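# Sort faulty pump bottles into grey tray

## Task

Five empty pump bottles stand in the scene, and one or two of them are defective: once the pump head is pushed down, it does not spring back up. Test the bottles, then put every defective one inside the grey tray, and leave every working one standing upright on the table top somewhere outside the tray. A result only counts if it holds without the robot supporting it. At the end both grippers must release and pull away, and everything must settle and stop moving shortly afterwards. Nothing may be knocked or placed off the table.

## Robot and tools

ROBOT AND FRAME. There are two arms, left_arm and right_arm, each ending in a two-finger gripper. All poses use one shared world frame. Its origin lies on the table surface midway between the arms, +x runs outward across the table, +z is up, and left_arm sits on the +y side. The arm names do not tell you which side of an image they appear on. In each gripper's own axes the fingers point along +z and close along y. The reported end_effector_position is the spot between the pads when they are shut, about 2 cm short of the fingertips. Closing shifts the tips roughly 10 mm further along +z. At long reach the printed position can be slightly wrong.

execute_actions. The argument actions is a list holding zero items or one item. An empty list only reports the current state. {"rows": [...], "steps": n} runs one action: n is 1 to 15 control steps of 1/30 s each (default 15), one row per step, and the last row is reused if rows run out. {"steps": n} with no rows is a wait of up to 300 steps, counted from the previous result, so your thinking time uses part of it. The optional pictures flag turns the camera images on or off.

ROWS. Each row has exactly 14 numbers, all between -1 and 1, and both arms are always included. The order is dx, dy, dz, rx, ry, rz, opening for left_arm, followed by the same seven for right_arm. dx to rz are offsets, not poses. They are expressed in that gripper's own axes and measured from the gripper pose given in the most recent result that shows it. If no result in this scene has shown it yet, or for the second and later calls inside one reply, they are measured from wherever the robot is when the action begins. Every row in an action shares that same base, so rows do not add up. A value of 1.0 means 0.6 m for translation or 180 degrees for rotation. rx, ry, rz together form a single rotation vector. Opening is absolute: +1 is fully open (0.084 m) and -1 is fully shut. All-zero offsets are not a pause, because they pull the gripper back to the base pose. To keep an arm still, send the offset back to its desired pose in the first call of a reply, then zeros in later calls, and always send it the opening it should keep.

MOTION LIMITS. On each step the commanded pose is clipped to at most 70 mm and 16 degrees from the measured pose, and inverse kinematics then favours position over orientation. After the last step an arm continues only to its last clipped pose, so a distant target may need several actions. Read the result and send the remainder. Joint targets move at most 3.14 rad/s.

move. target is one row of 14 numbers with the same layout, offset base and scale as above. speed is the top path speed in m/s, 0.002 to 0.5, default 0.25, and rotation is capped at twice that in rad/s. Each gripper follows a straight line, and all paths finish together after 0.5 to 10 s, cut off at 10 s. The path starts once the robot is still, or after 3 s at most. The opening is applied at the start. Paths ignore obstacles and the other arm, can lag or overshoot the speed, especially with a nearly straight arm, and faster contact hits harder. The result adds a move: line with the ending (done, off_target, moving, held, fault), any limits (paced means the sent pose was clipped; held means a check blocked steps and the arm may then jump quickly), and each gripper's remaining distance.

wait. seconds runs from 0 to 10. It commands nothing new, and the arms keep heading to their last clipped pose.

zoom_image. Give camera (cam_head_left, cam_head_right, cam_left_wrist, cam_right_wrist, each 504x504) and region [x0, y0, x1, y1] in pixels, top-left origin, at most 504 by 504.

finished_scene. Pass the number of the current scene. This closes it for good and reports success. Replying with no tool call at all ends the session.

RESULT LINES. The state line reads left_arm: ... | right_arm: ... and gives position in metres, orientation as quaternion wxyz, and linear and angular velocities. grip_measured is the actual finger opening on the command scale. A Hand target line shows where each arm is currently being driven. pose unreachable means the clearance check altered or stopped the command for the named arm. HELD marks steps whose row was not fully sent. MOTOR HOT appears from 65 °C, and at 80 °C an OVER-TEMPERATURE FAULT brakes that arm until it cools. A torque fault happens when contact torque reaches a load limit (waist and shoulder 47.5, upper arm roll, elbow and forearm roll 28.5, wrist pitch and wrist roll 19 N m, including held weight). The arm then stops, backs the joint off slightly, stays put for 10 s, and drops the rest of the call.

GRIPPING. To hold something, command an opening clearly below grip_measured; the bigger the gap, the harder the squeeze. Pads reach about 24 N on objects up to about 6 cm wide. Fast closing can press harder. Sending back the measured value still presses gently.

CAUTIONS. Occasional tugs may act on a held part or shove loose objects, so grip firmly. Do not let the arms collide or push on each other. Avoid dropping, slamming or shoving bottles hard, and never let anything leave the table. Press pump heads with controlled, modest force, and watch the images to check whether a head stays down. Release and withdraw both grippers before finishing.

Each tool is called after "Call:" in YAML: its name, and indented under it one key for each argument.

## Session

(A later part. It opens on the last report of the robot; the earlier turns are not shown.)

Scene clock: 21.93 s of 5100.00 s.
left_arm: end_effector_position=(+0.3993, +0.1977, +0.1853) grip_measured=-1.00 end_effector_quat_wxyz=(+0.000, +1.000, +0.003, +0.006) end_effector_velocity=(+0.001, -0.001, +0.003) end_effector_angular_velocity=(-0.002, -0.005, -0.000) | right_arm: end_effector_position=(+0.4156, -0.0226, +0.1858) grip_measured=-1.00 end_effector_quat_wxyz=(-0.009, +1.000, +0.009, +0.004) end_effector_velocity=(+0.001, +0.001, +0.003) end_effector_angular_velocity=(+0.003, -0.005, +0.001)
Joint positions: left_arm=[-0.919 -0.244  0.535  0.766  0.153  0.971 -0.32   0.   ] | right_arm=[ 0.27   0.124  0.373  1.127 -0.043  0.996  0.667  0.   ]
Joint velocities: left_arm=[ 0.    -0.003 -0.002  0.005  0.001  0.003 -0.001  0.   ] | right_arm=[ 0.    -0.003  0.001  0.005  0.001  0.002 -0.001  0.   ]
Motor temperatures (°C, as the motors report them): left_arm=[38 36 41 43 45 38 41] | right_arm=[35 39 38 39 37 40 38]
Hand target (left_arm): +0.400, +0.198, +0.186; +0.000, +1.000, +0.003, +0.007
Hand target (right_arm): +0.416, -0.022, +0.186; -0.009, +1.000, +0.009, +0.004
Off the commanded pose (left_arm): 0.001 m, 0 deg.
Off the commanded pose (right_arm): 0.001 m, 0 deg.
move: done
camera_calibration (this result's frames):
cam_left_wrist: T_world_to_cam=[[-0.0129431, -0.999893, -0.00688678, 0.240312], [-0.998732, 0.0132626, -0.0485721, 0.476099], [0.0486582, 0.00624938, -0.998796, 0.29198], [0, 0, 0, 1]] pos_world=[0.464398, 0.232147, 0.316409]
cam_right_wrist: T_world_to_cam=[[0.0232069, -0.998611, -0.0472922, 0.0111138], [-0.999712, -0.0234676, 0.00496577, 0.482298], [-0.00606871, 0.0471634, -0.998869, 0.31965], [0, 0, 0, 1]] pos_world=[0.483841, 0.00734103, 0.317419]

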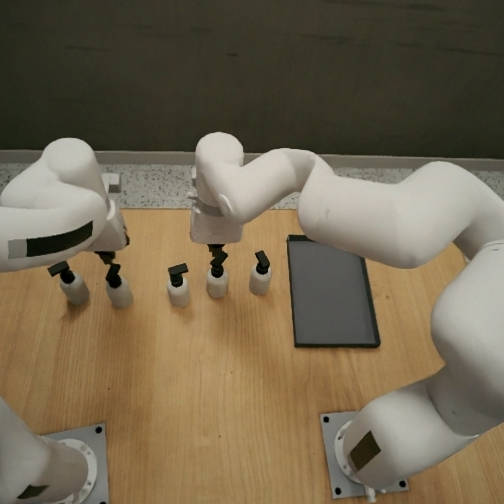

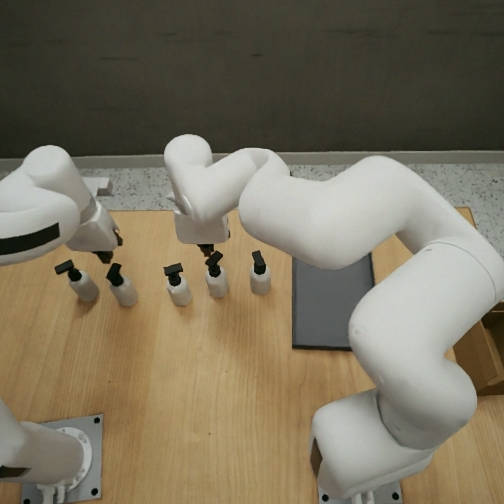

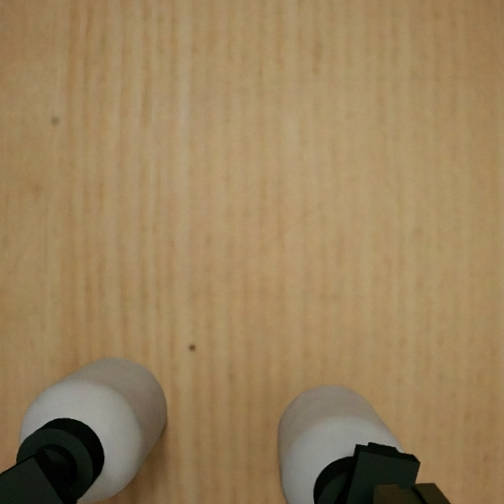

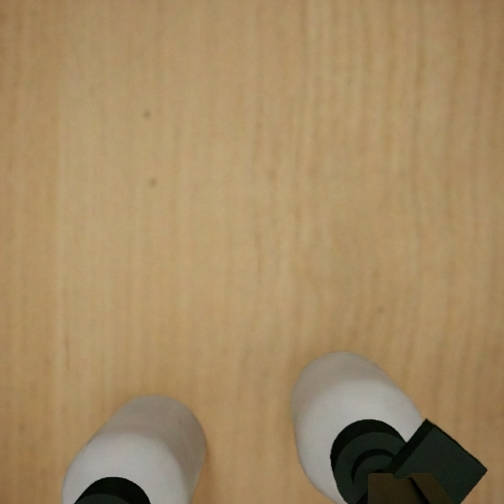

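Call:
move:
  target: [-0.005,0,0,0,0,0,1, -0.002,0.176,0,0,0,0,1]
  speed: 0.15

Call:
move:
  target: [0,0,0.18,0,0,0,1, 0,0,0.18,0,0,0,1]
  speed: 0.08

Call:
move:
  target: [0,0,0,0,0,0,-0.4, 0,0,0,0,0,0,-0.4]

Scene clock: 24.70 s of 5100.00 s.
left_arm: end_effector_position=(+0.3963, +0.1977, +0.1853) grip_measured=+1.00 end_effector_quat_wxyz=(+0.000, +1.000, +0.003, +0.006) end_effector_velocity=(-0.000, +0.000, -0.000) end_effector_angular_velocity=(-0.000, +0.000, +0.001) | right_arm: end_effector_position=(+0.4162, -0.1276, +0.1843) grip_measured=+1.00 end_effector_quat_wxyz=(-0.008, +1.000, +0.009, +0.004) end_effector_velocity=(+0.000, -0.002, +0.000) end_effector_angular_velocity=(+0.001, -0.000, +0.001)
Joint positions: left_arm=[-0.917 -0.255  0.531  0.757  0.159  0.972 -0.327  0.084] | right_arm=[ 0.158 -0.061  0.275  0.917  0.035  0.961  0.416  0.084]
Joint velocities: left_arm=[ 0.    -0.     0.001 -0.     0.     0.    -0.001  0.   ] | right_arm=[-0.002 -0.003 -0.002 -0.003  0.002 -0.    -0.006 -0.   ]
Motor temperatures (°C, as the motors report them): left_arm=[38 36 41 43 45 38 41] | right_arm=[35 39 38 39 37 40 38]
Hand target (left_arm): +0.396, +0.198, +0.185; +0.000, +1.000, +0.003, +0.006
Hand target (right_arm): +0.416, -0.128, +0.184; -0.009, +1.000, +0.009, +0.004
Off the commanded pose (left_arm): 0.000 m, 0 deg.
Off the commanded pose (right_arm): 0.001 m, 0 deg.
move: done
camera_calibration (this result's frames):
cam_left_wrist: T_world_to_cam=[[-0.0129343, -0.999893, -0.00686669, 0.240251], [-0.998732, 0.0132528, -0.0485633, 0.473112], [0.0486491, 0.00622985, -0.998797, 0.292097], [0, 0, 0, 1]] pos_world=[0.461409, 0.232136, 0.316371]
cam_right_wrist: T_world_to_cam=[[0.0246016, -0.998591, -0.0470201, -0.09446], [-0.99968, -0.0248482, 0.0046666, 0.480297], [-0.00582839, 0.0468903, -0.998883, 0.322945], [0, 0, 0, 1]] pos_world=[0.484349, -0.0975354, 0.315902]

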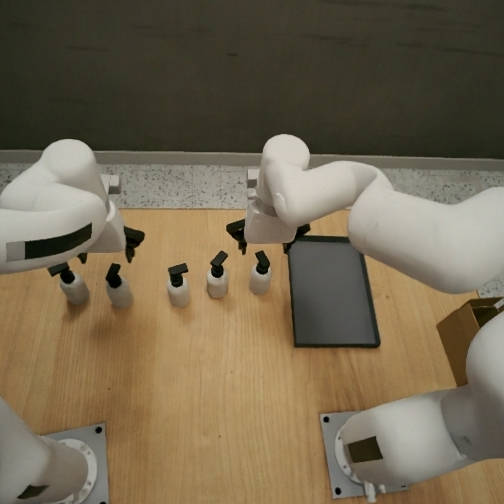

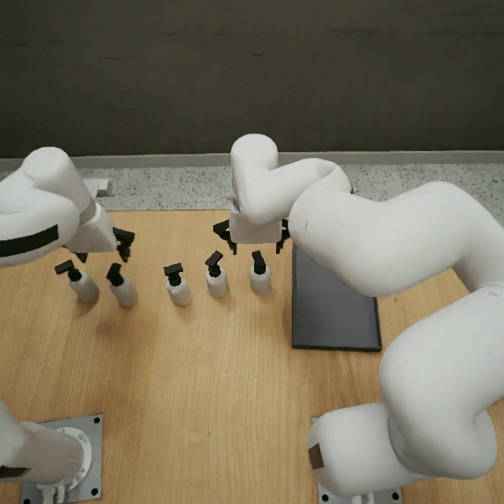

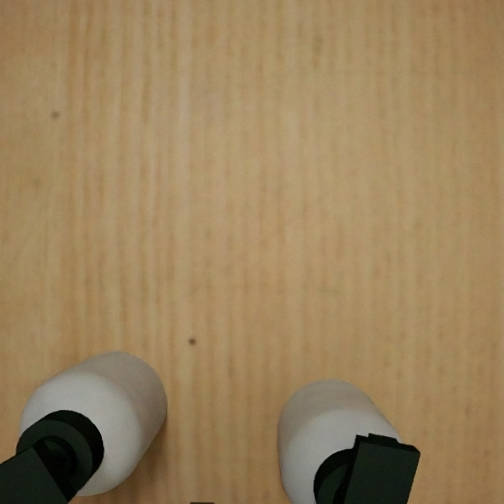

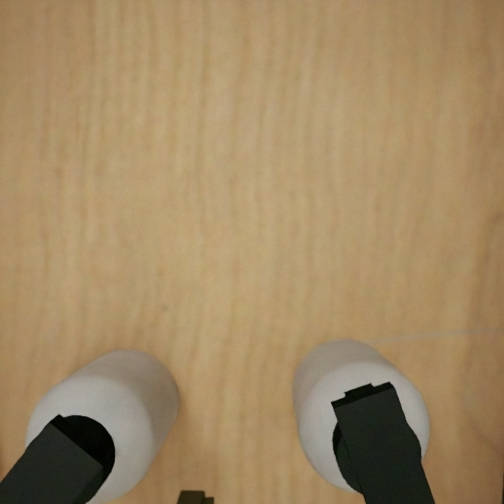

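Scene clock: 26.43 s of 5100.00 s.
left_arm: end_effector_position=(+0.3980, +0.1975, +0.0776) grip_measured=+1.00 end_effector_quat_wxyz=(+0.000, +1.000, +0.003, +0.007) end_effector_velocity=(-0.001, +0.000, -0.002) end_effector_angular_velocity=(-0.001, +0.003, -0.001) | right_arm: end_effector_position=(+0.4170, -0.1258, +0.0764) grip_measured=+1.00 end_effector_quat_wxyz=(-0.009, +1.000, +0.009, +0.004) end_effector_velocity=(-0.000, -0.001, -0.001) end_effector_angular_velocity=(-0.000, +0.002, -0.004)
Joint positions: left_arm=[-0.94  -0.002  0.579  0.625  0.006  0.614 -0.203  0.084] | right_arm=[ 0.167  0.145  0.274  0.799 -0.046  0.645  0.477  0.084]
Joint velocities: left_arm=[-0.     0.004 -0.    -0.002 -0.005 -0.003  0.005 -0.   ] | right_arm=[-0.001  0.003 -0.001 -0.002 -0.001 -0.003  0.002 -0.   ]
Motor temperatures (°C, as the motors report them): left_arm=[38 36 41 43 45 38 41] | right_arm=[35 39 38 39 37 40 38]
Hand target (left_arm): +0.398, +0.198, +0.077; -0.000, +1.000, +0.003, +0.006
Hand target (right_arm): +0.417, -0.126, +0.076; -0.008, +1.000, +0.009, +0.004
Off the commanded pose (left_arm): 0.001 m, 0 deg.
Off the commanded pose (right_arm): 0.000 m, 0 deg.
move: done
camera_calibration (this result's frames):
cam_left_wrist: T_world_to_cam=[[-0.0132273, -0.999888, -0.00696188, 0.239479], [-0.998676, 0.0135568, -0.0496244, 0.469595], [0.0497132, 0.00629627, -0.998744, 0.184033], [0, 0, 0, 1]] pos_world=[0.462992, 0.231928, 0.208772]
cam_right_wrist: T_world_to_cam=[[0.0245596, -0.998589, -0.0470874, -0.0977245], [-0.999685, -0.0247724, 0.00394064, 0.481768], [-0.00510154, 0.0469758, -0.998883, 0.214884], [0, 0, 0, 1]] pos_world=[0.485113, -0.0957464, 0.208144]

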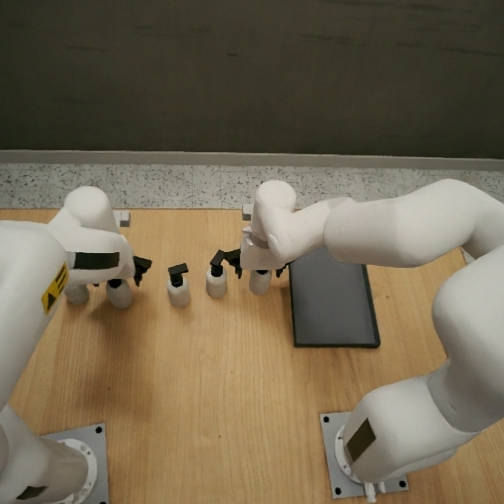

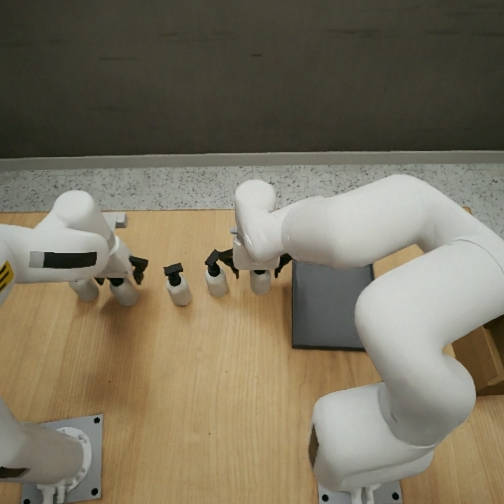

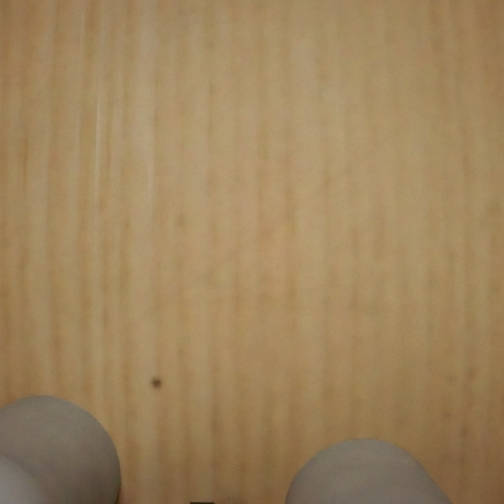

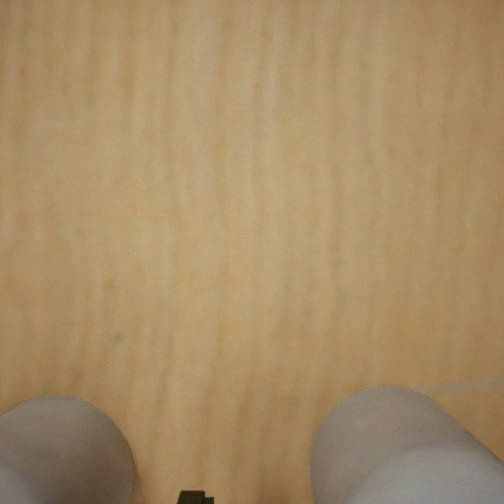

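Scene clock: 26.93 s of 5100.00 s.
left_arm: end_effector_position=(+0.3983, +0.1975, +0.0778) grip_measured=+0.11 end_effector_quat_wxyz=(+0.000, +1.000, +0.003, +0.007) end_effector_velocity=(-0.001, +0.001, -0.001) end_effector_angular_velocity=(+0.001, +0.002, +0.002) | right_arm: end_effector_position=(+0.4172, -0.1257, +0.0766) grip_measured=+0.11 end_effector_quat_wxyz=(-0.009, +1.000, +0.009, +0.004) end_effector_velocity=(+0.001, -0.000, +0.000) end_effector_angular_velocity=(+0.001, -0.001, -0.003)
Joint positions: left_arm=[-0.94  -0.002  0.579  0.626  0.006  0.614 -0.203  0.049] | right_arm=[ 0.167  0.144  0.274  0.799 -0.046  0.645  0.477  0.049]
Joint velocities: left_arm=[-0.     0.     0.001 -0.001  0.     0.    -0.001  0.   ] | right_arm=[-0.001  0.     0.     0.001 -0.    -0.     0.002  0.   ]
Motor temperatures (°C, as the motors report them): left_arm=[38 36 41 43 45 38 41] | right_arm=[35 39 38 39 37 40 38]
Hand target (left_arm): +0.398, +0.198, +0.078; +0.000, +1.000, +0.003, +0.007
Hand target (right_arm): +0.417, -0.126, +0.076; -0.009, +1.000, +0.009, +0.004
Off the commanded pose (left_arm): 0.000 m, 0 deg.
Off the commanded pose (right_arm): 0.000 m, 0 deg.
move: done
camera_calibration (this result's frames):
cam_left_wrist: T_world_to_cam=[[-0.0131726, -0.999891, -0.00673856, 0.239399], [-0.998646, 0.0134948, -0.050241, 0.469886], [0.0503265, 0.00606763, -0.998714, 0.184021], [0, 0, 0, 1]] pos_world=[0.463142, 0.231915, 0.209005]
cam_right_wrist: T_world_to_cam=[[0.0245687, -0.99858, -0.0472706, -0.0976406], [-0.999688, -0.0247585, 0.00343545, 0.481975], [-0.00460092, 0.0471715, -0.998876, 0.214878], [0, 0, 0, 1]] pos_world=[0.485212, -0.0957051, 0.208365]

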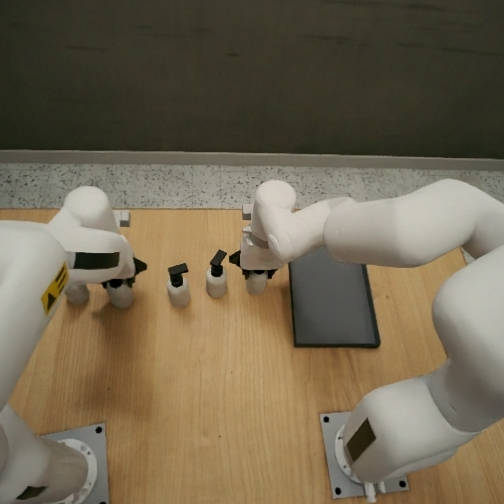

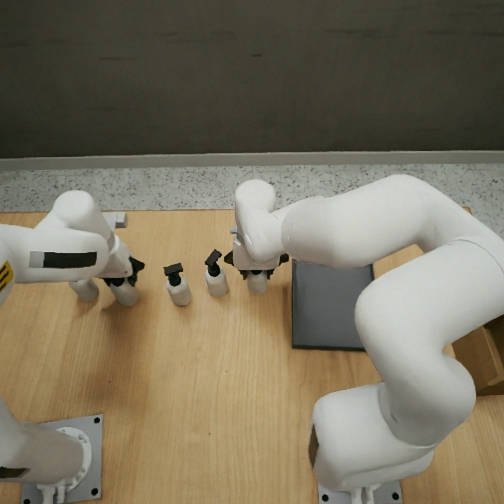

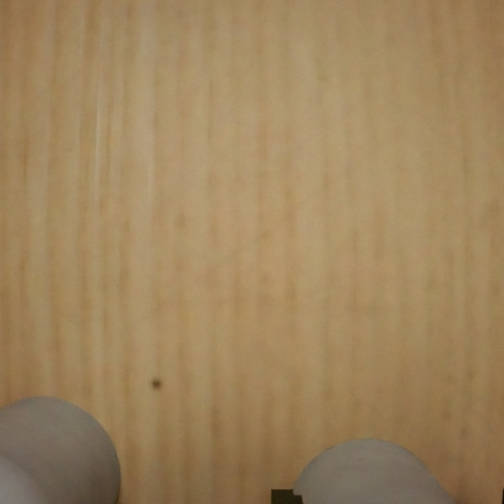

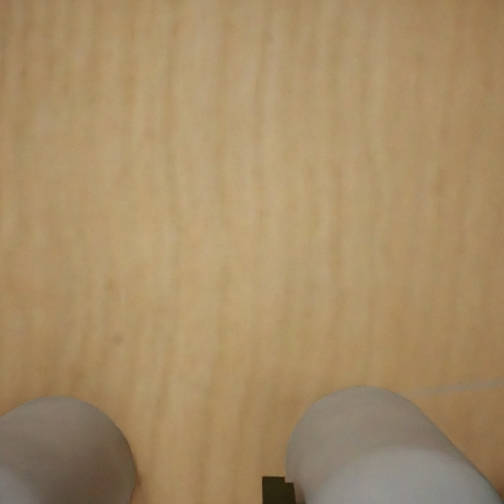

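Call:
move:
  target: [-0.2,0,-0.06,0,0,0,-0.4, 0,0,-0.13,0,0,0,-0.4]
  speed: 0.12

Call:
move:
  target: [0,0.46,0,0,0,0,-0.4, 0.1,0.32,0,0,0,0,-0.4]
  speed: 0.15

Call:
move:
  target: [0,0,0.056,0,0,0,-0.4, 0,0,0.115,0,0,0,-0.4]
  speed: 0.06

Call:
move:
  target: [0,0,0,0,0,0,1, 0,0,0,0,0,0,1]

Call:
move:
  target: [0,0,-0.2,0,0,0,1, 0,0,-0.2,0,0,0,1]
  speed: 0.15

Scene clock: 30.20 s of 5100.00 s.
left_arm: end_effector_position=(+0.2777, +0.1969, +0.1121) grip_measured=+0.11 end_effector_quat_wxyz=(+0.000, +1.000, +0.003, +0.006) end_effector_velocity=(-0.001, +0.000, +0.000) end_effector_angular_velocity=(+0.000, +0.001, -0.002) | right_arm: end_effector_position=(+0.4165, -0.1270, +0.1545) grip_measured=+0.11 end_effector_quat_wxyz=(-0.009, +1.000, +0.009, +0.004) end_effector_velocity=(+0.001, +0.001, +0.002) end_effector_angular_velocity=(+0.002, -0.003, +0.001)
Joint positions: left_arm=[-0.85  -0.563  0.442  0.284  0.323  0.816 -0.528  0.049] | right_arm=[ 0.158 -0.016  0.28   0.873  0.021  0.873  0.427  0.049]
Joint velocities: left_arm=[ 0.001 -0.006 -0.002 -0.003  0.001  0.005  0.001 -0.   ] | right_arm=[-0.    -0.002  0.     0.003  0.001  0.    -0.002 -0.   ]
Motor temperatures (°C, as the motors report them): left_arm=[38 36 41 43 45 38 41] | right_arm=[35 39 38 39 37 40 38]
Hand target (left_arm): +0.278, +0.197, +0.112; +0.001, +1.000, +0.003, +0.006
Hand target (right_arm): +0.417, -0.127, +0.155; -0.009, +1.000, +0.009, +0.004
Off the commanded pose (left_arm): 0.000 m, 0 deg.
Off the commanded pose (right_arm): 0.000 m, 0 deg.
move: done
camera_calibration (this result's frames):
cam_left_wrist: T_world_to_cam=[[-0.0128695, -0.999899, -0.00599479, 0.23727], [-0.998698, 0.0131496, -0.0492951, 0.351228], [0.0493689, 0.00535258, -0.998766, 0.22472], [0, 0, 0, 1]] pos_world=[0.34273, 0.231424, 0.243179]
cam_right_wrist: T_world_to_cam=[[0.02462, -0.998578, -0.0472863, -0.0952615], [-0.999684, -0.0248328, 0.00391847, 0.48092], [-0.00508715, 0.0471749, -0.998874, 0.292958], [0, 0, 0, 1]] pos_world=[0.484604, -0.0970037, 0.286239]

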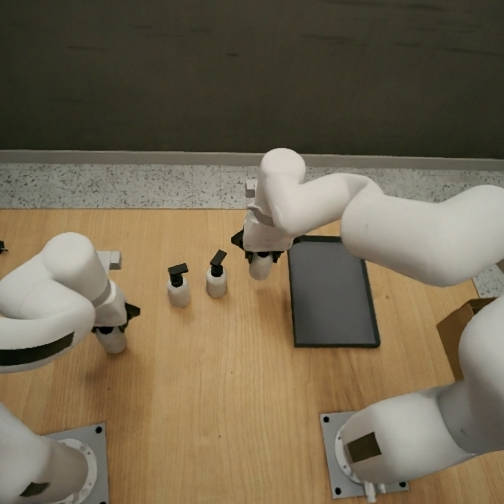

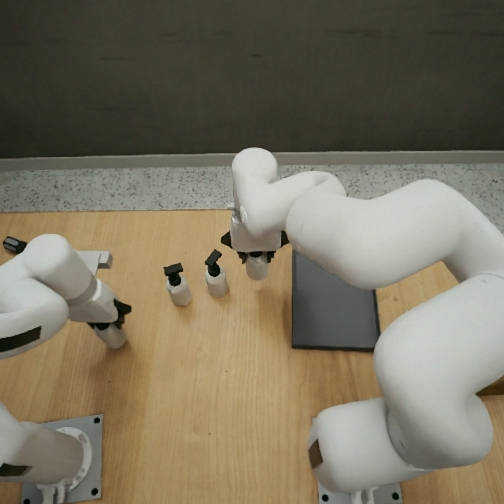

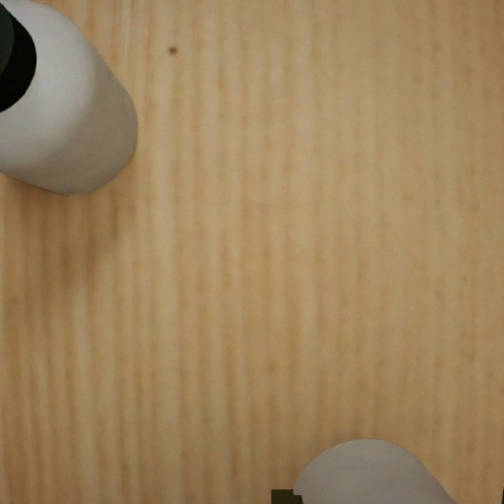

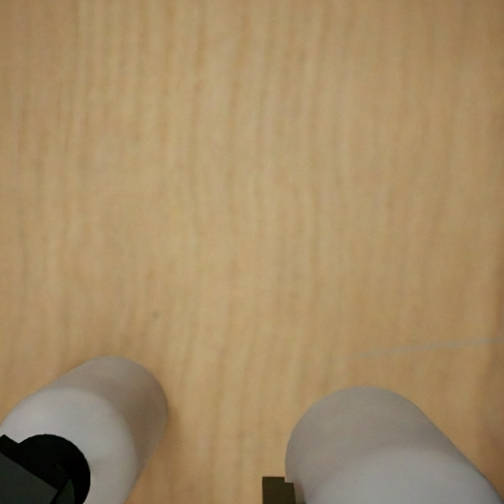

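Scene clock: 32.43 s of 5100.00 s.
left_arm: end_effector_position=(+0.2793, -0.0789, +0.1123) grip_measured=+0.11 end_effector_quat_wxyz=(+0.000, +1.000, +0.003, +0.007) end_effector_velocity=(-0.001, -0.003, +0.001) end_effector_angular_velocity=(-0.001, -0.001, -0.003) | right_arm: end_effector_position=(+0.4802, -0.3179, +0.1518) grip_measured=+0.11 end_effector_quat_wxyz=(-0.008, +1.000, +0.010, +0.004) end_effector_velocity=(+0.001, -0.004, +0.001) end_effector_angular_velocity=(+0.000, -0.002, -0.007)
Joint positions: left_arm=[-1.24   0.065  0.151  0.832  0.001  0.758 -0.929  0.049] | right_arm=[-0.063  0.045  0.052  0.937  0.018  0.883 -0.02   0.049]
Joint velocities: left_arm=[-0.003  0.004 -0.003  0.008 -0.001  0.002 -0.002  0.   ] | right_arm=[-0.005  0.001 -0.003  0.004  0.001  0.    -0.002 -0.   ]
Motor temperatures (°C, as the motors report them): left_arm=[38 36 41 43 45 38 41] | right_arm=[35 39 38 39 37 40 38]
Hand target (left_arm): +0.279, -0.079, +0.112; +0.000, +1.000, +0.003, +0.007
Hand target (right_arm): +0.480, -0.318, +0.152; -0.008, +1.000, +0.009, +0.004
Off the commanded pose (left_arm): 0.000 m, 0 deg.
Off the commanded pose (right_arm): 0.000 m, 0 deg.
move: done
camera_calibration (this result's frames):
cam_left_wrist: T_world_to_cam=[[-0.0122832, -0.999902, -0.00668452, -0.0386057], [-0.998653, 0.0126043, -0.050327, 0.356461], [0.0504063, 0.00605734, -0.99871, 0.226129], [0, 0, 0, 1]] pos_world=[0.344108, -0.0444646, 0.243519]
cam_right_wrist: T_world_to_cam=[[0.0255995, -0.998612, -0.0460299, -0.288211], [-0.999661, -0.0257926, 0.00360777, 0.539559], [-0.00479, 0.045922, -0.998934, 0.299061], [0, 0, 0, 1]] pos_world=[0.548186, -0.287628, 0.283529]

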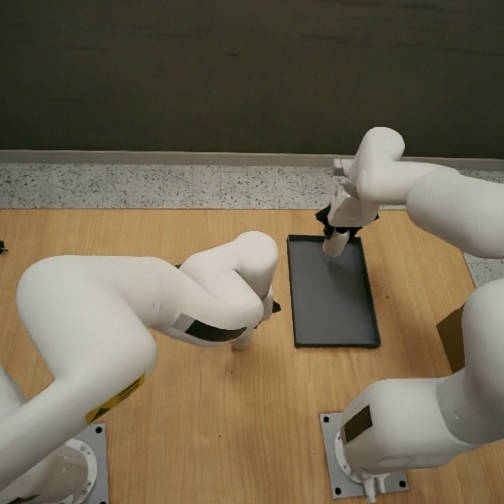

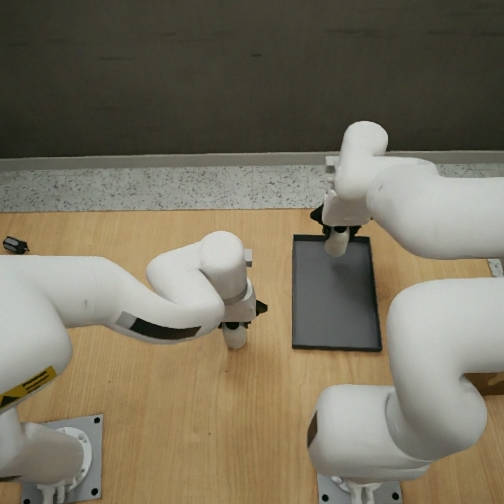

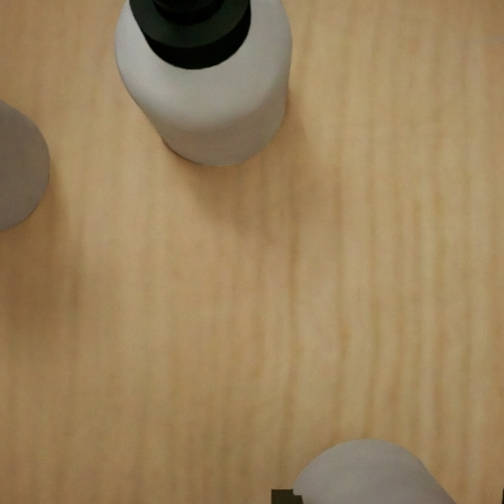

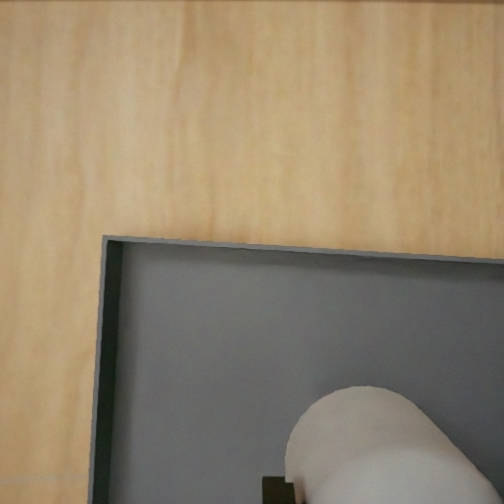

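Scene clock: 33.93 s of 5100.00 s.
left_arm: end_effector_position=(+0.2798, -0.0791, +0.0789) grip_measured=+0.11 end_effector_quat_wxyz=(+0.000, +1.000, +0.003, +0.007) end_effector_velocity=(-0.000, -0.000, -0.000) end_effector_angular_velocity=(-0.000, -0.000, +0.001) | right_arm: end_effector_position=(+0.4808, -0.3168, +0.0831) grip_measured=+0.11 end_effector_quat_wxyz=(-0.008, +1.000, +0.010, +0.005) end_effector_velocity=(+0.001, +0.001, -0.001) end_effector_angular_velocity=(+0.001, -0.002, +0.003)
Joint positions: left_arm=[-1.238  0.138  0.148  0.806 -0.015  0.661 -0.917  0.049] | right_arm=[-0.06   0.173  0.052  0.87   0.011  0.688 -0.015  0.049]
Joint velocities: left_arm=[ 0.     0.001 -0.    -0.001 -0.    -0.002 -0.001  0.   ] | right_arm=[ 0.003  0.002  0.    -0.     0.001 -0.004 -0.001  0.   ]
Motor temperatures (°C, as the motors report them): left_arm=[38 36 41 43 45 38 41] | right_arm=[35 39 38 39 37 40 38]
Hand target (left_arm): +0.280, -0.079, +0.079; +0.000, +1.000, +0.003, +0.007
Hand target (right_arm): +0.481, -0.317, +0.083; -0.008, +1.000, +0.010, +0.004
Off the commanded pose (left_arm): 0.000 m, 0 deg.
Off the commanded pose (right_arm): 0.000 m, 0 deg.
move: done
camera_calibration (this result's frames):
cam_left_wrist: T_world_to_cam=[[-0.012366, -0.999903, -0.00648318, -0.0389544], [-0.998637, 0.0126786, -0.0506253, 0.355342], [0.0507026, 0.00584831, -0.998697, 0.192569], [0, 0, 0, 1]] pos_world=[0.344613, -0.0445821, 0.210055]
cam_right_wrist: T_world_to_cam=[[0.0256341, -0.99862, -0.0458411, -0.290341], [-0.999663, -0.0257974, 0.00297264, 0.540547], [-0.00415112, 0.0457494, -0.998944, 0.229968], [0, 0, 0, 1]] pos_world=[0.548762, -0.286517, 0.214809]

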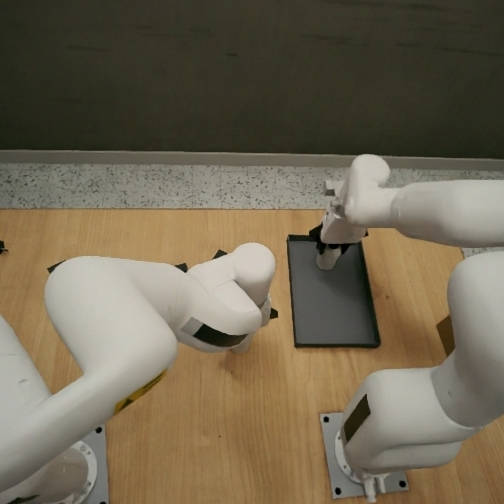

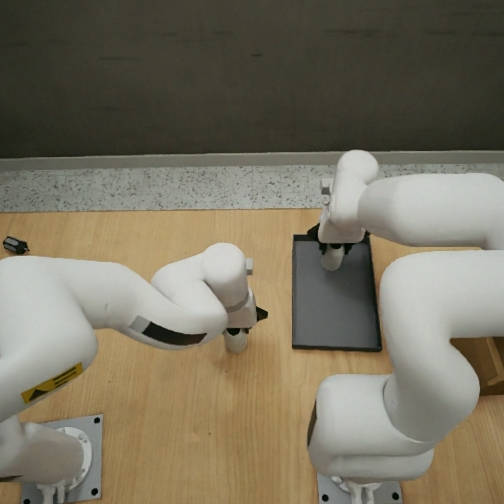

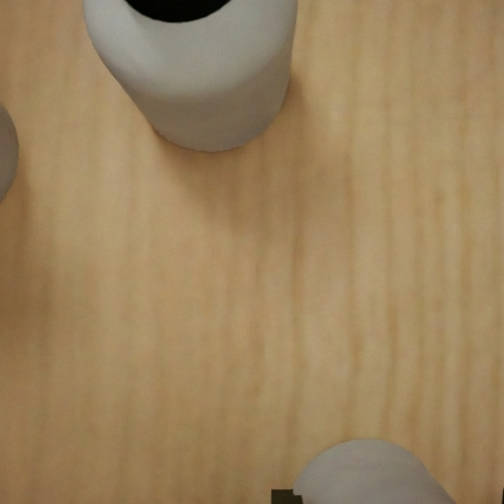

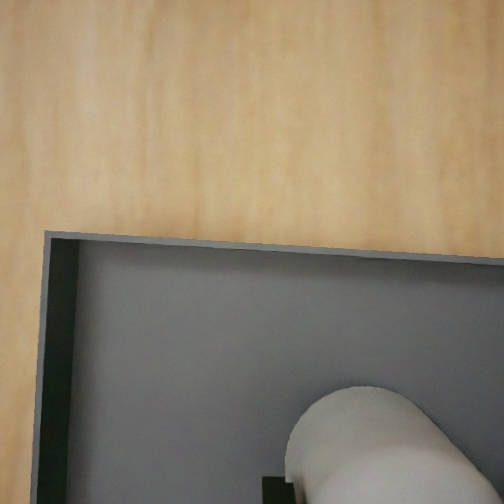

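Scene clock: 34.43 s of 5100.00 s.
left_arm: end_effector_position=(+0.2798, -0.0791, +0.0789) grip_measured=+1.00 end_effector_quat_wxyz=(+0.000, +1.000, +0.003, +0.007) end_effector_velocity=(-0.000, +0.000, -0.000) end_effector_angular_velocity=(+0.001, +0.001, +0.000) | right_arm: end_effector_position=(+0.4808, -0.3168, +0.0831) grip_measured=+1.00 end_effector_quat_wxyz=(-0.008, +1.000, +0.010, +0.005) end_effector_velocity=(+0.000, -0.001, +0.000) end_effector_angular_velocity=(+0.001, -0.001, -0.005)
Joint positions: left_arm=[-1.238  0.138  0.148  0.806 -0.015  0.661 -0.917  0.084] | right_arm=[-0.06   0.173  0.052  0.87   0.011  0.688 -0.015  0.084]
Joint velocities: left_arm=[ 0.     0.    -0.    -0.001 -0.     0.    -0.     0.   ] | right_arm=[-0.003  0.     0.     0.001  0.001 -0.     0.002  0.   ]
Motor temperatures (°C, as the motors report them): left_arm=[38 36 41 43 45 38 41] | right_arm=[35 39 38 39 37 40 38]
Hand target (left_arm): +0.280, -0.079, +0.079; +0.000, +1.000, +0.003, +0.007
Hand target (right_arm): +0.481, -0.317, +0.083; -0.008, +1.000, +0.010, +0.005
Off the commanded pose (left_arm): 0.000 m, 0 deg.
Off the commanded pose (right_arm): 0.000 m, 0 deg.
move: done
camera_calibration (this result's frames):
cam_left_wrist: T_world_to_cam=[[-0.0123656, -0.999903, -0.00647658, -0.0389557], [-0.998637, 0.0126779, -0.0506287, 0.355343], [0.0507059, 0.00584169, -0.998697, 0.192571], [0, 0, 0, 1]] pos_world=[0.344612, -0.0445819, 0.210059]
cam_right_wrist: T_world_to_cam=[[0.0256352, -0.99862, -0.04584, -0.290342], [-0.999663, -0.0257976, 0.00295359, 0.540552], [-0.00413207, 0.0457489, -0.998944, 0.229968], [0, 0, 0, 1]] pos_world=[0.548763, -0.286517, 0.21482]

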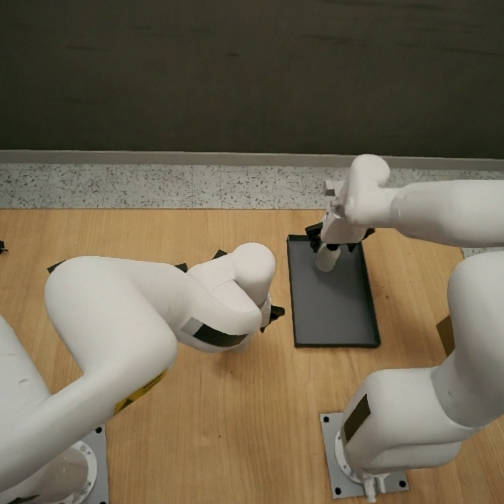

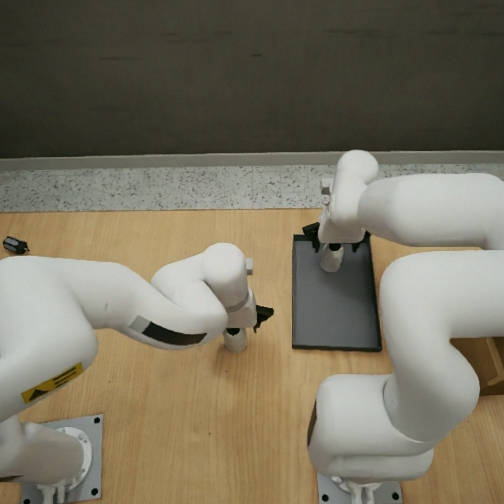

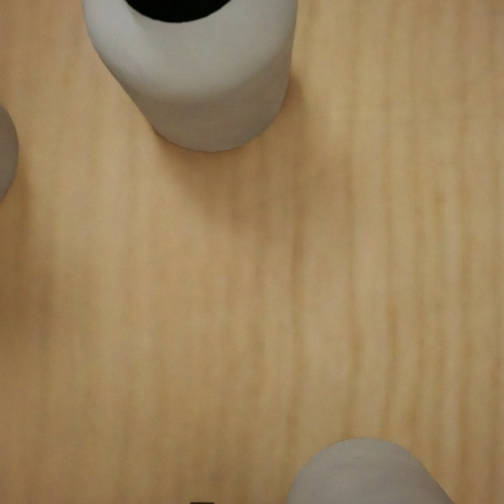

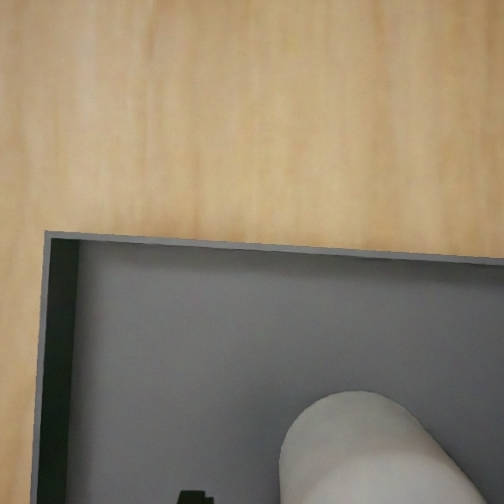

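Scene clock: 35.63 s of 5100.00 s.
left_arm: end_effector_position=(+0.2779, -0.0785, +0.1982) grip_measured=+1.00 end_effector_quat_wxyz=(-0.000, +1.000, +0.003, +0.006) end_effector_velocity=(+0.001, -0.001, +0.004) end_effector_angular_velocity=(-0.004, -0.002, -0.001) | right_arm: end_effector_position=(+0.4796, -0.3187, +0.2025) grip_measured=+1.00 end_effector_quat_wxyz=(-0.008, +1.000, +0.010, +0.004) end_effector_velocity=(+0.002, -0.001, +0.004) end_effector_angular_velocity=(-0.001, -0.005, -0.001)
Joint positions: left_arm=[-1.244 -0.071  0.148  0.948  0.025  1.011 -0.948  0.084] | right_arm=[-0.065 -0.021  0.05   1.016  0.02   1.029 -0.023  0.084]
Joint velocities: left_arm=[ 0.    -0.003 -0.     0.006 -0.     0.005  0.001  0.   ] | right_arm=[-0.001 -0.003 -0.     0.007 -0.001  0.005 -0.     0.   ]
Motor temperatures (°C, as the motors report them): left_arm=[38 36 41 43 45 38 41] | right_arm=[35 39 38 39 37 40 38]
Hand target (left_arm): +0.278, -0.079, +0.199; +0.000, +1.000, +0.003, +0.007
Hand target (right_arm): +0.480, -0.319, +0.203; -0.008, +1.000, +0.010, +0.005
Off the commanded pose (left_arm): 0.001 m, 0 deg.
Off the commanded pose (right_arm): 0.001 m, 0 deg.
move: done
camera_calibration (this result's frames):
cam_left_wrist: T_world_to_cam=[[-0.0121254, -0.999898, -0.00755822, -0.0375158], [-0.9987, 0.0124844, -0.0494153, 0.359208], [0.0495046, 0.00694922, -0.99875, 0.312279], [0, 0, 0, 1]] pos_world=[0.342827, -0.0441665, 0.329355]
cam_right_wrist: T_world_to_cam=[[0.0255712, -0.998607, -0.0461464, -0.286642], [-0.999657, -0.0258037, 0.00444902, 0.538615], [-0.00563357, 0.0460168, -0.998925, 0.3501], [0, 0, 0, 1]] pos_world=[0.547732, -0.288455, 0.3341]

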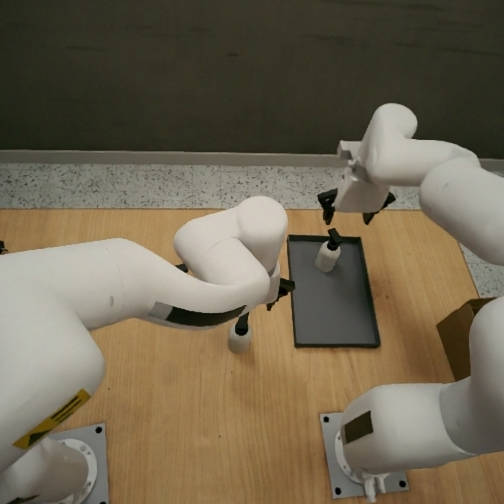

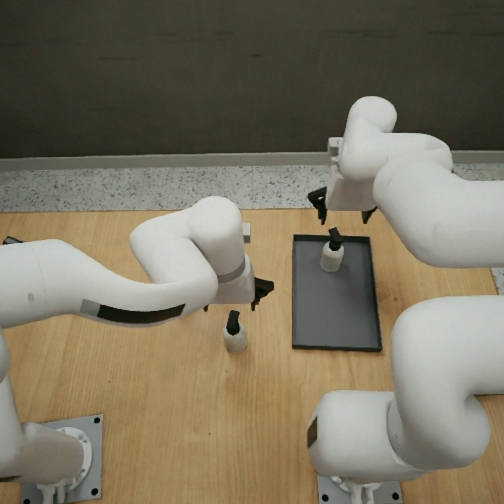

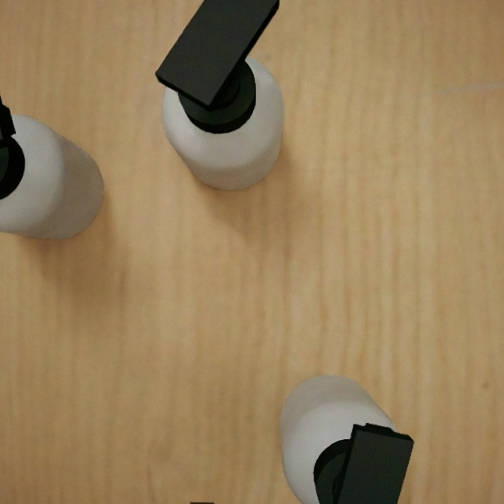

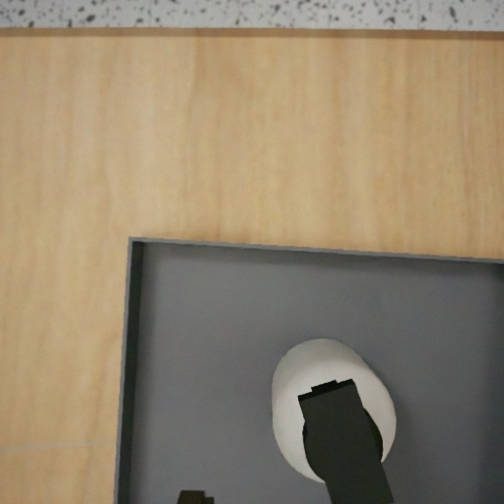

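Call:
move:
  target: [0,-0.62,-0.08,0,0,0,1, -0.328,0,0,0,0,0,1]

Call:
move:
  target: [0,0,0,0,0,0,1, 0,-0.405,0,0,0,0,1]

Scene clock: 38.30 s of 5100.00 s.
left_arm: end_effector_position=(+0.2749, +0.2935, +0.2459) grip_measured=+1.00 end_effector_quat_wxyz=(-0.000, +1.000, +0.003, +0.005) end_effector_velocity=(+0.000, +0.002, +0.001) end_effector_angular_velocity=(-0.003, -0.001, +0.001) | right_arm: end_effector_position=(+0.2829, -0.3224, +0.2017) grip_measured=+1.00 end_effector_quat_wxyz=(-0.009, +1.000, +0.010, +0.004) end_effector_velocity=(-0.002, +0.000, -0.001) end_effector_angular_velocity=(+0.001, +0.002, +0.001)
Joint positions: left_arm=[-0.796 -0.903  0.526  0.556  0.415  1.392 -0.363  0.084] | right_arm=[-0.06  -0.75   0.032  0.414  0.043  1.156 -0.052  0.084]
Joint velocities: left_arm=[ 0.004 -0.003  0.005  0.002  0.002  0.002  0.006  0.   ] | right_arm=[ 0.001 -0.005  0.    -0.004  0.001  0.003 -0.    -0.   ]
Motor temperatures (°C, as the motors report them): left_arm=[38 36 41 44 45 38 41] | right_arm=[35 39 38 39 37 40 38]
Hand target (left_arm): +0.275, +0.294, +0.246; +0.000, +1.000, +0.003, +0.006
Hand target (right_arm): +0.283, -0.322, +0.202; -0.009, +1.000, +0.010, +0.004
Off the commanded pose (left_arm): 0.001 m, 0 deg.
Off the commanded pose (right_arm): 0.001 m, 0 deg.
move: done
camera_calibration (this result's frames):
cam_left_wrist: T_world_to_cam=[[-0.0129323, -0.999892, -0.00700624, 0.334899], [-0.998788, 0.0132502, -0.0473957, 0.353255], [0.0474834, 0.00638481, -0.998852, 0.358199], [0, 0, 0, 1]] pos_world=[0.34015, 0.327895, 0.376877]
cam_right_wrist: T_world_to_cam=[[0.0260472, -0.998553, -0.0470562, -0.285273], [-0.999643, -0.026298, 0.00471803, 0.341623], [-0.00594869, 0.0469166, -0.998881, 0.348733], [0, 0, 0, 1]] pos_world=[0.351006, -0.292237, 0.333307]

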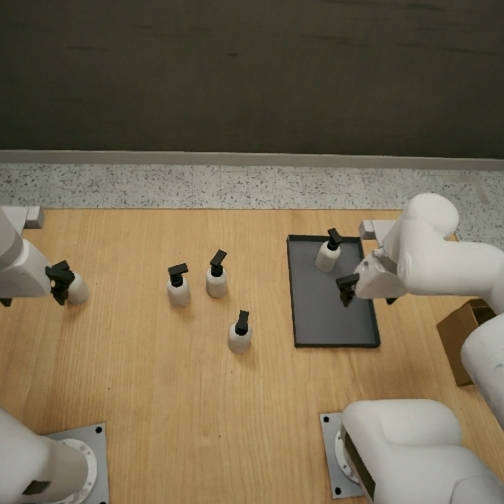

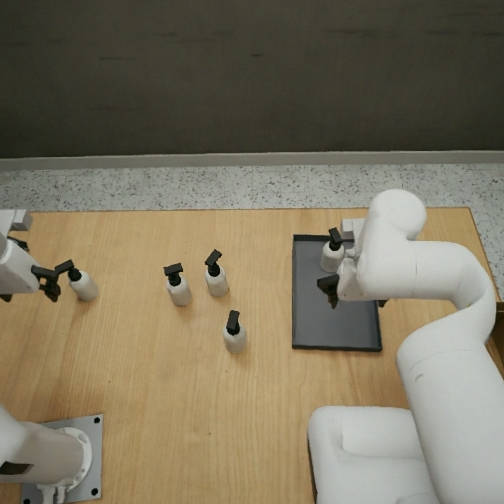

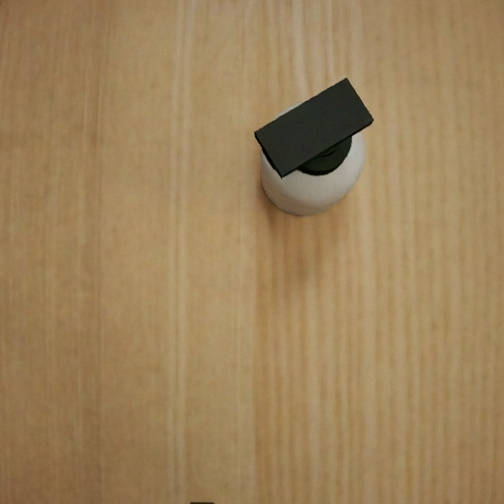

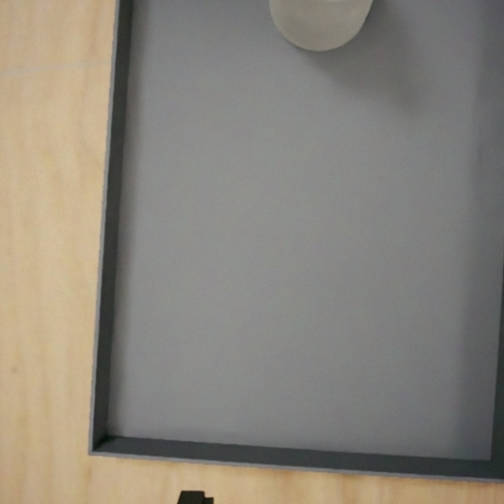

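Scene clock: 39.77 s of 5100.00 s.
left_arm: end_effector_position=(+0.2749, +0.2935, +0.2459) grip_measured=+1.00 end_effector_quat_wxyz=(-0.000, +1.000, +0.003, +0.005) end_effector_velocity=(+0.000, -0.000, +0.001) end_effector_angular_velocity=(+0.001, -0.002, +0.000) | right_arm: end_effector_position=(+0.2778, -0.0791, +0.2056) grip_measured=+1.00 end_effector_quat_wxyz=(-0.009, +1.000, +0.010, +0.003) end_effector_velocity=(-0.000, +0.002, -0.000) end_effector_angular_velocity=(-0.003, -0.001, +0.002)
Joint positions: left_arm=[-0.796 -0.903  0.526  0.556  0.415  1.392 -0.363  0.084] | right_arm=[ 0.172 -0.441  0.517  0.677  0.256  1.063  0.526  0.084]
Joint velocities: left_arm=[ 0.    -0.    -0.002  0.001 -0.    -0.    -0.    -0.   ] | right_arm=[ 0.     0.006  0.007  0.005 -0.004 -0.001  0.007 -0.   ]
Motor temperatures (°C, as the motors report them): left_arm=[38 36 41 44 45 38 41] | right_arm=[35 39 38 39 37 40 38]
Hand target (left_arm): +0.275, +0.294, +0.246; -0.000, +1.000, +0.003, +0.005
Hand target (right_arm): +0.278, -0.079, +0.206; -0.009, +1.000, +0.010, +0.003
Off the commanded pose (left_arm): 0.000 m, 0 deg.
Off the commanded pose (right_arm): 0.000 m, 0 deg.
move: done
camera_calibration (this result's frames):
cam_left_wrist: T_world_to_cam=[[-0.0129326, -0.999892, -0.00700636, 0.334899], [-0.998788, 0.0132504, -0.0473957, 0.353255], [0.0474834, 0.00638492, -0.998852, 0.358199], [0, 0, 0, 1]] pos_world=[0.34015, 0.327895, 0.376877]
cam_right_wrist: T_world_to_cam=[[0.0253798, -0.998489, -0.0487386, -0.0414967], [-0.999655, -0.0256772, 0.00548351, 0.342868], [-0.0067267, 0.0485826, -0.998797, 0.341512], [0, 0, 0, 1]] pos_world=[0.3461, -0.0492217, 0.337198]

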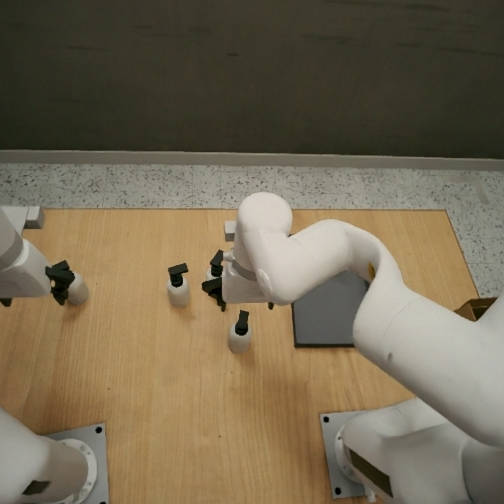

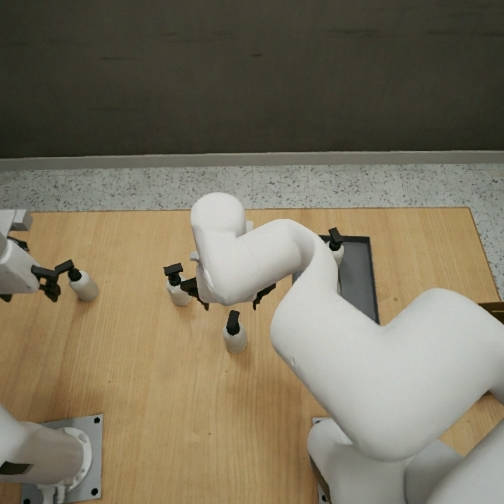

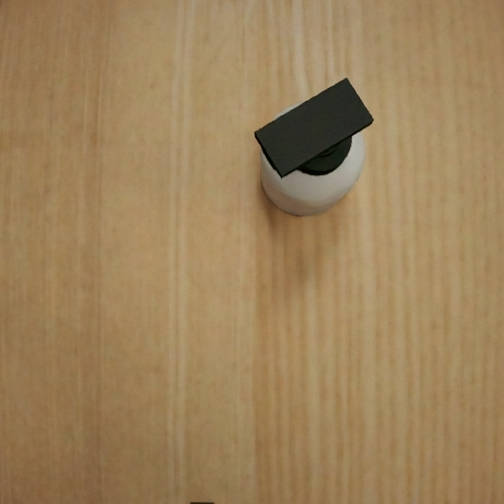

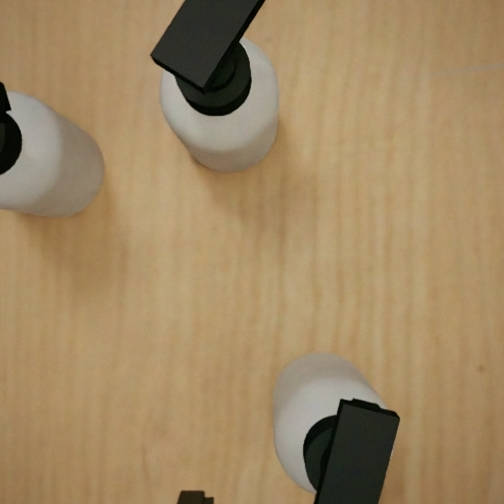

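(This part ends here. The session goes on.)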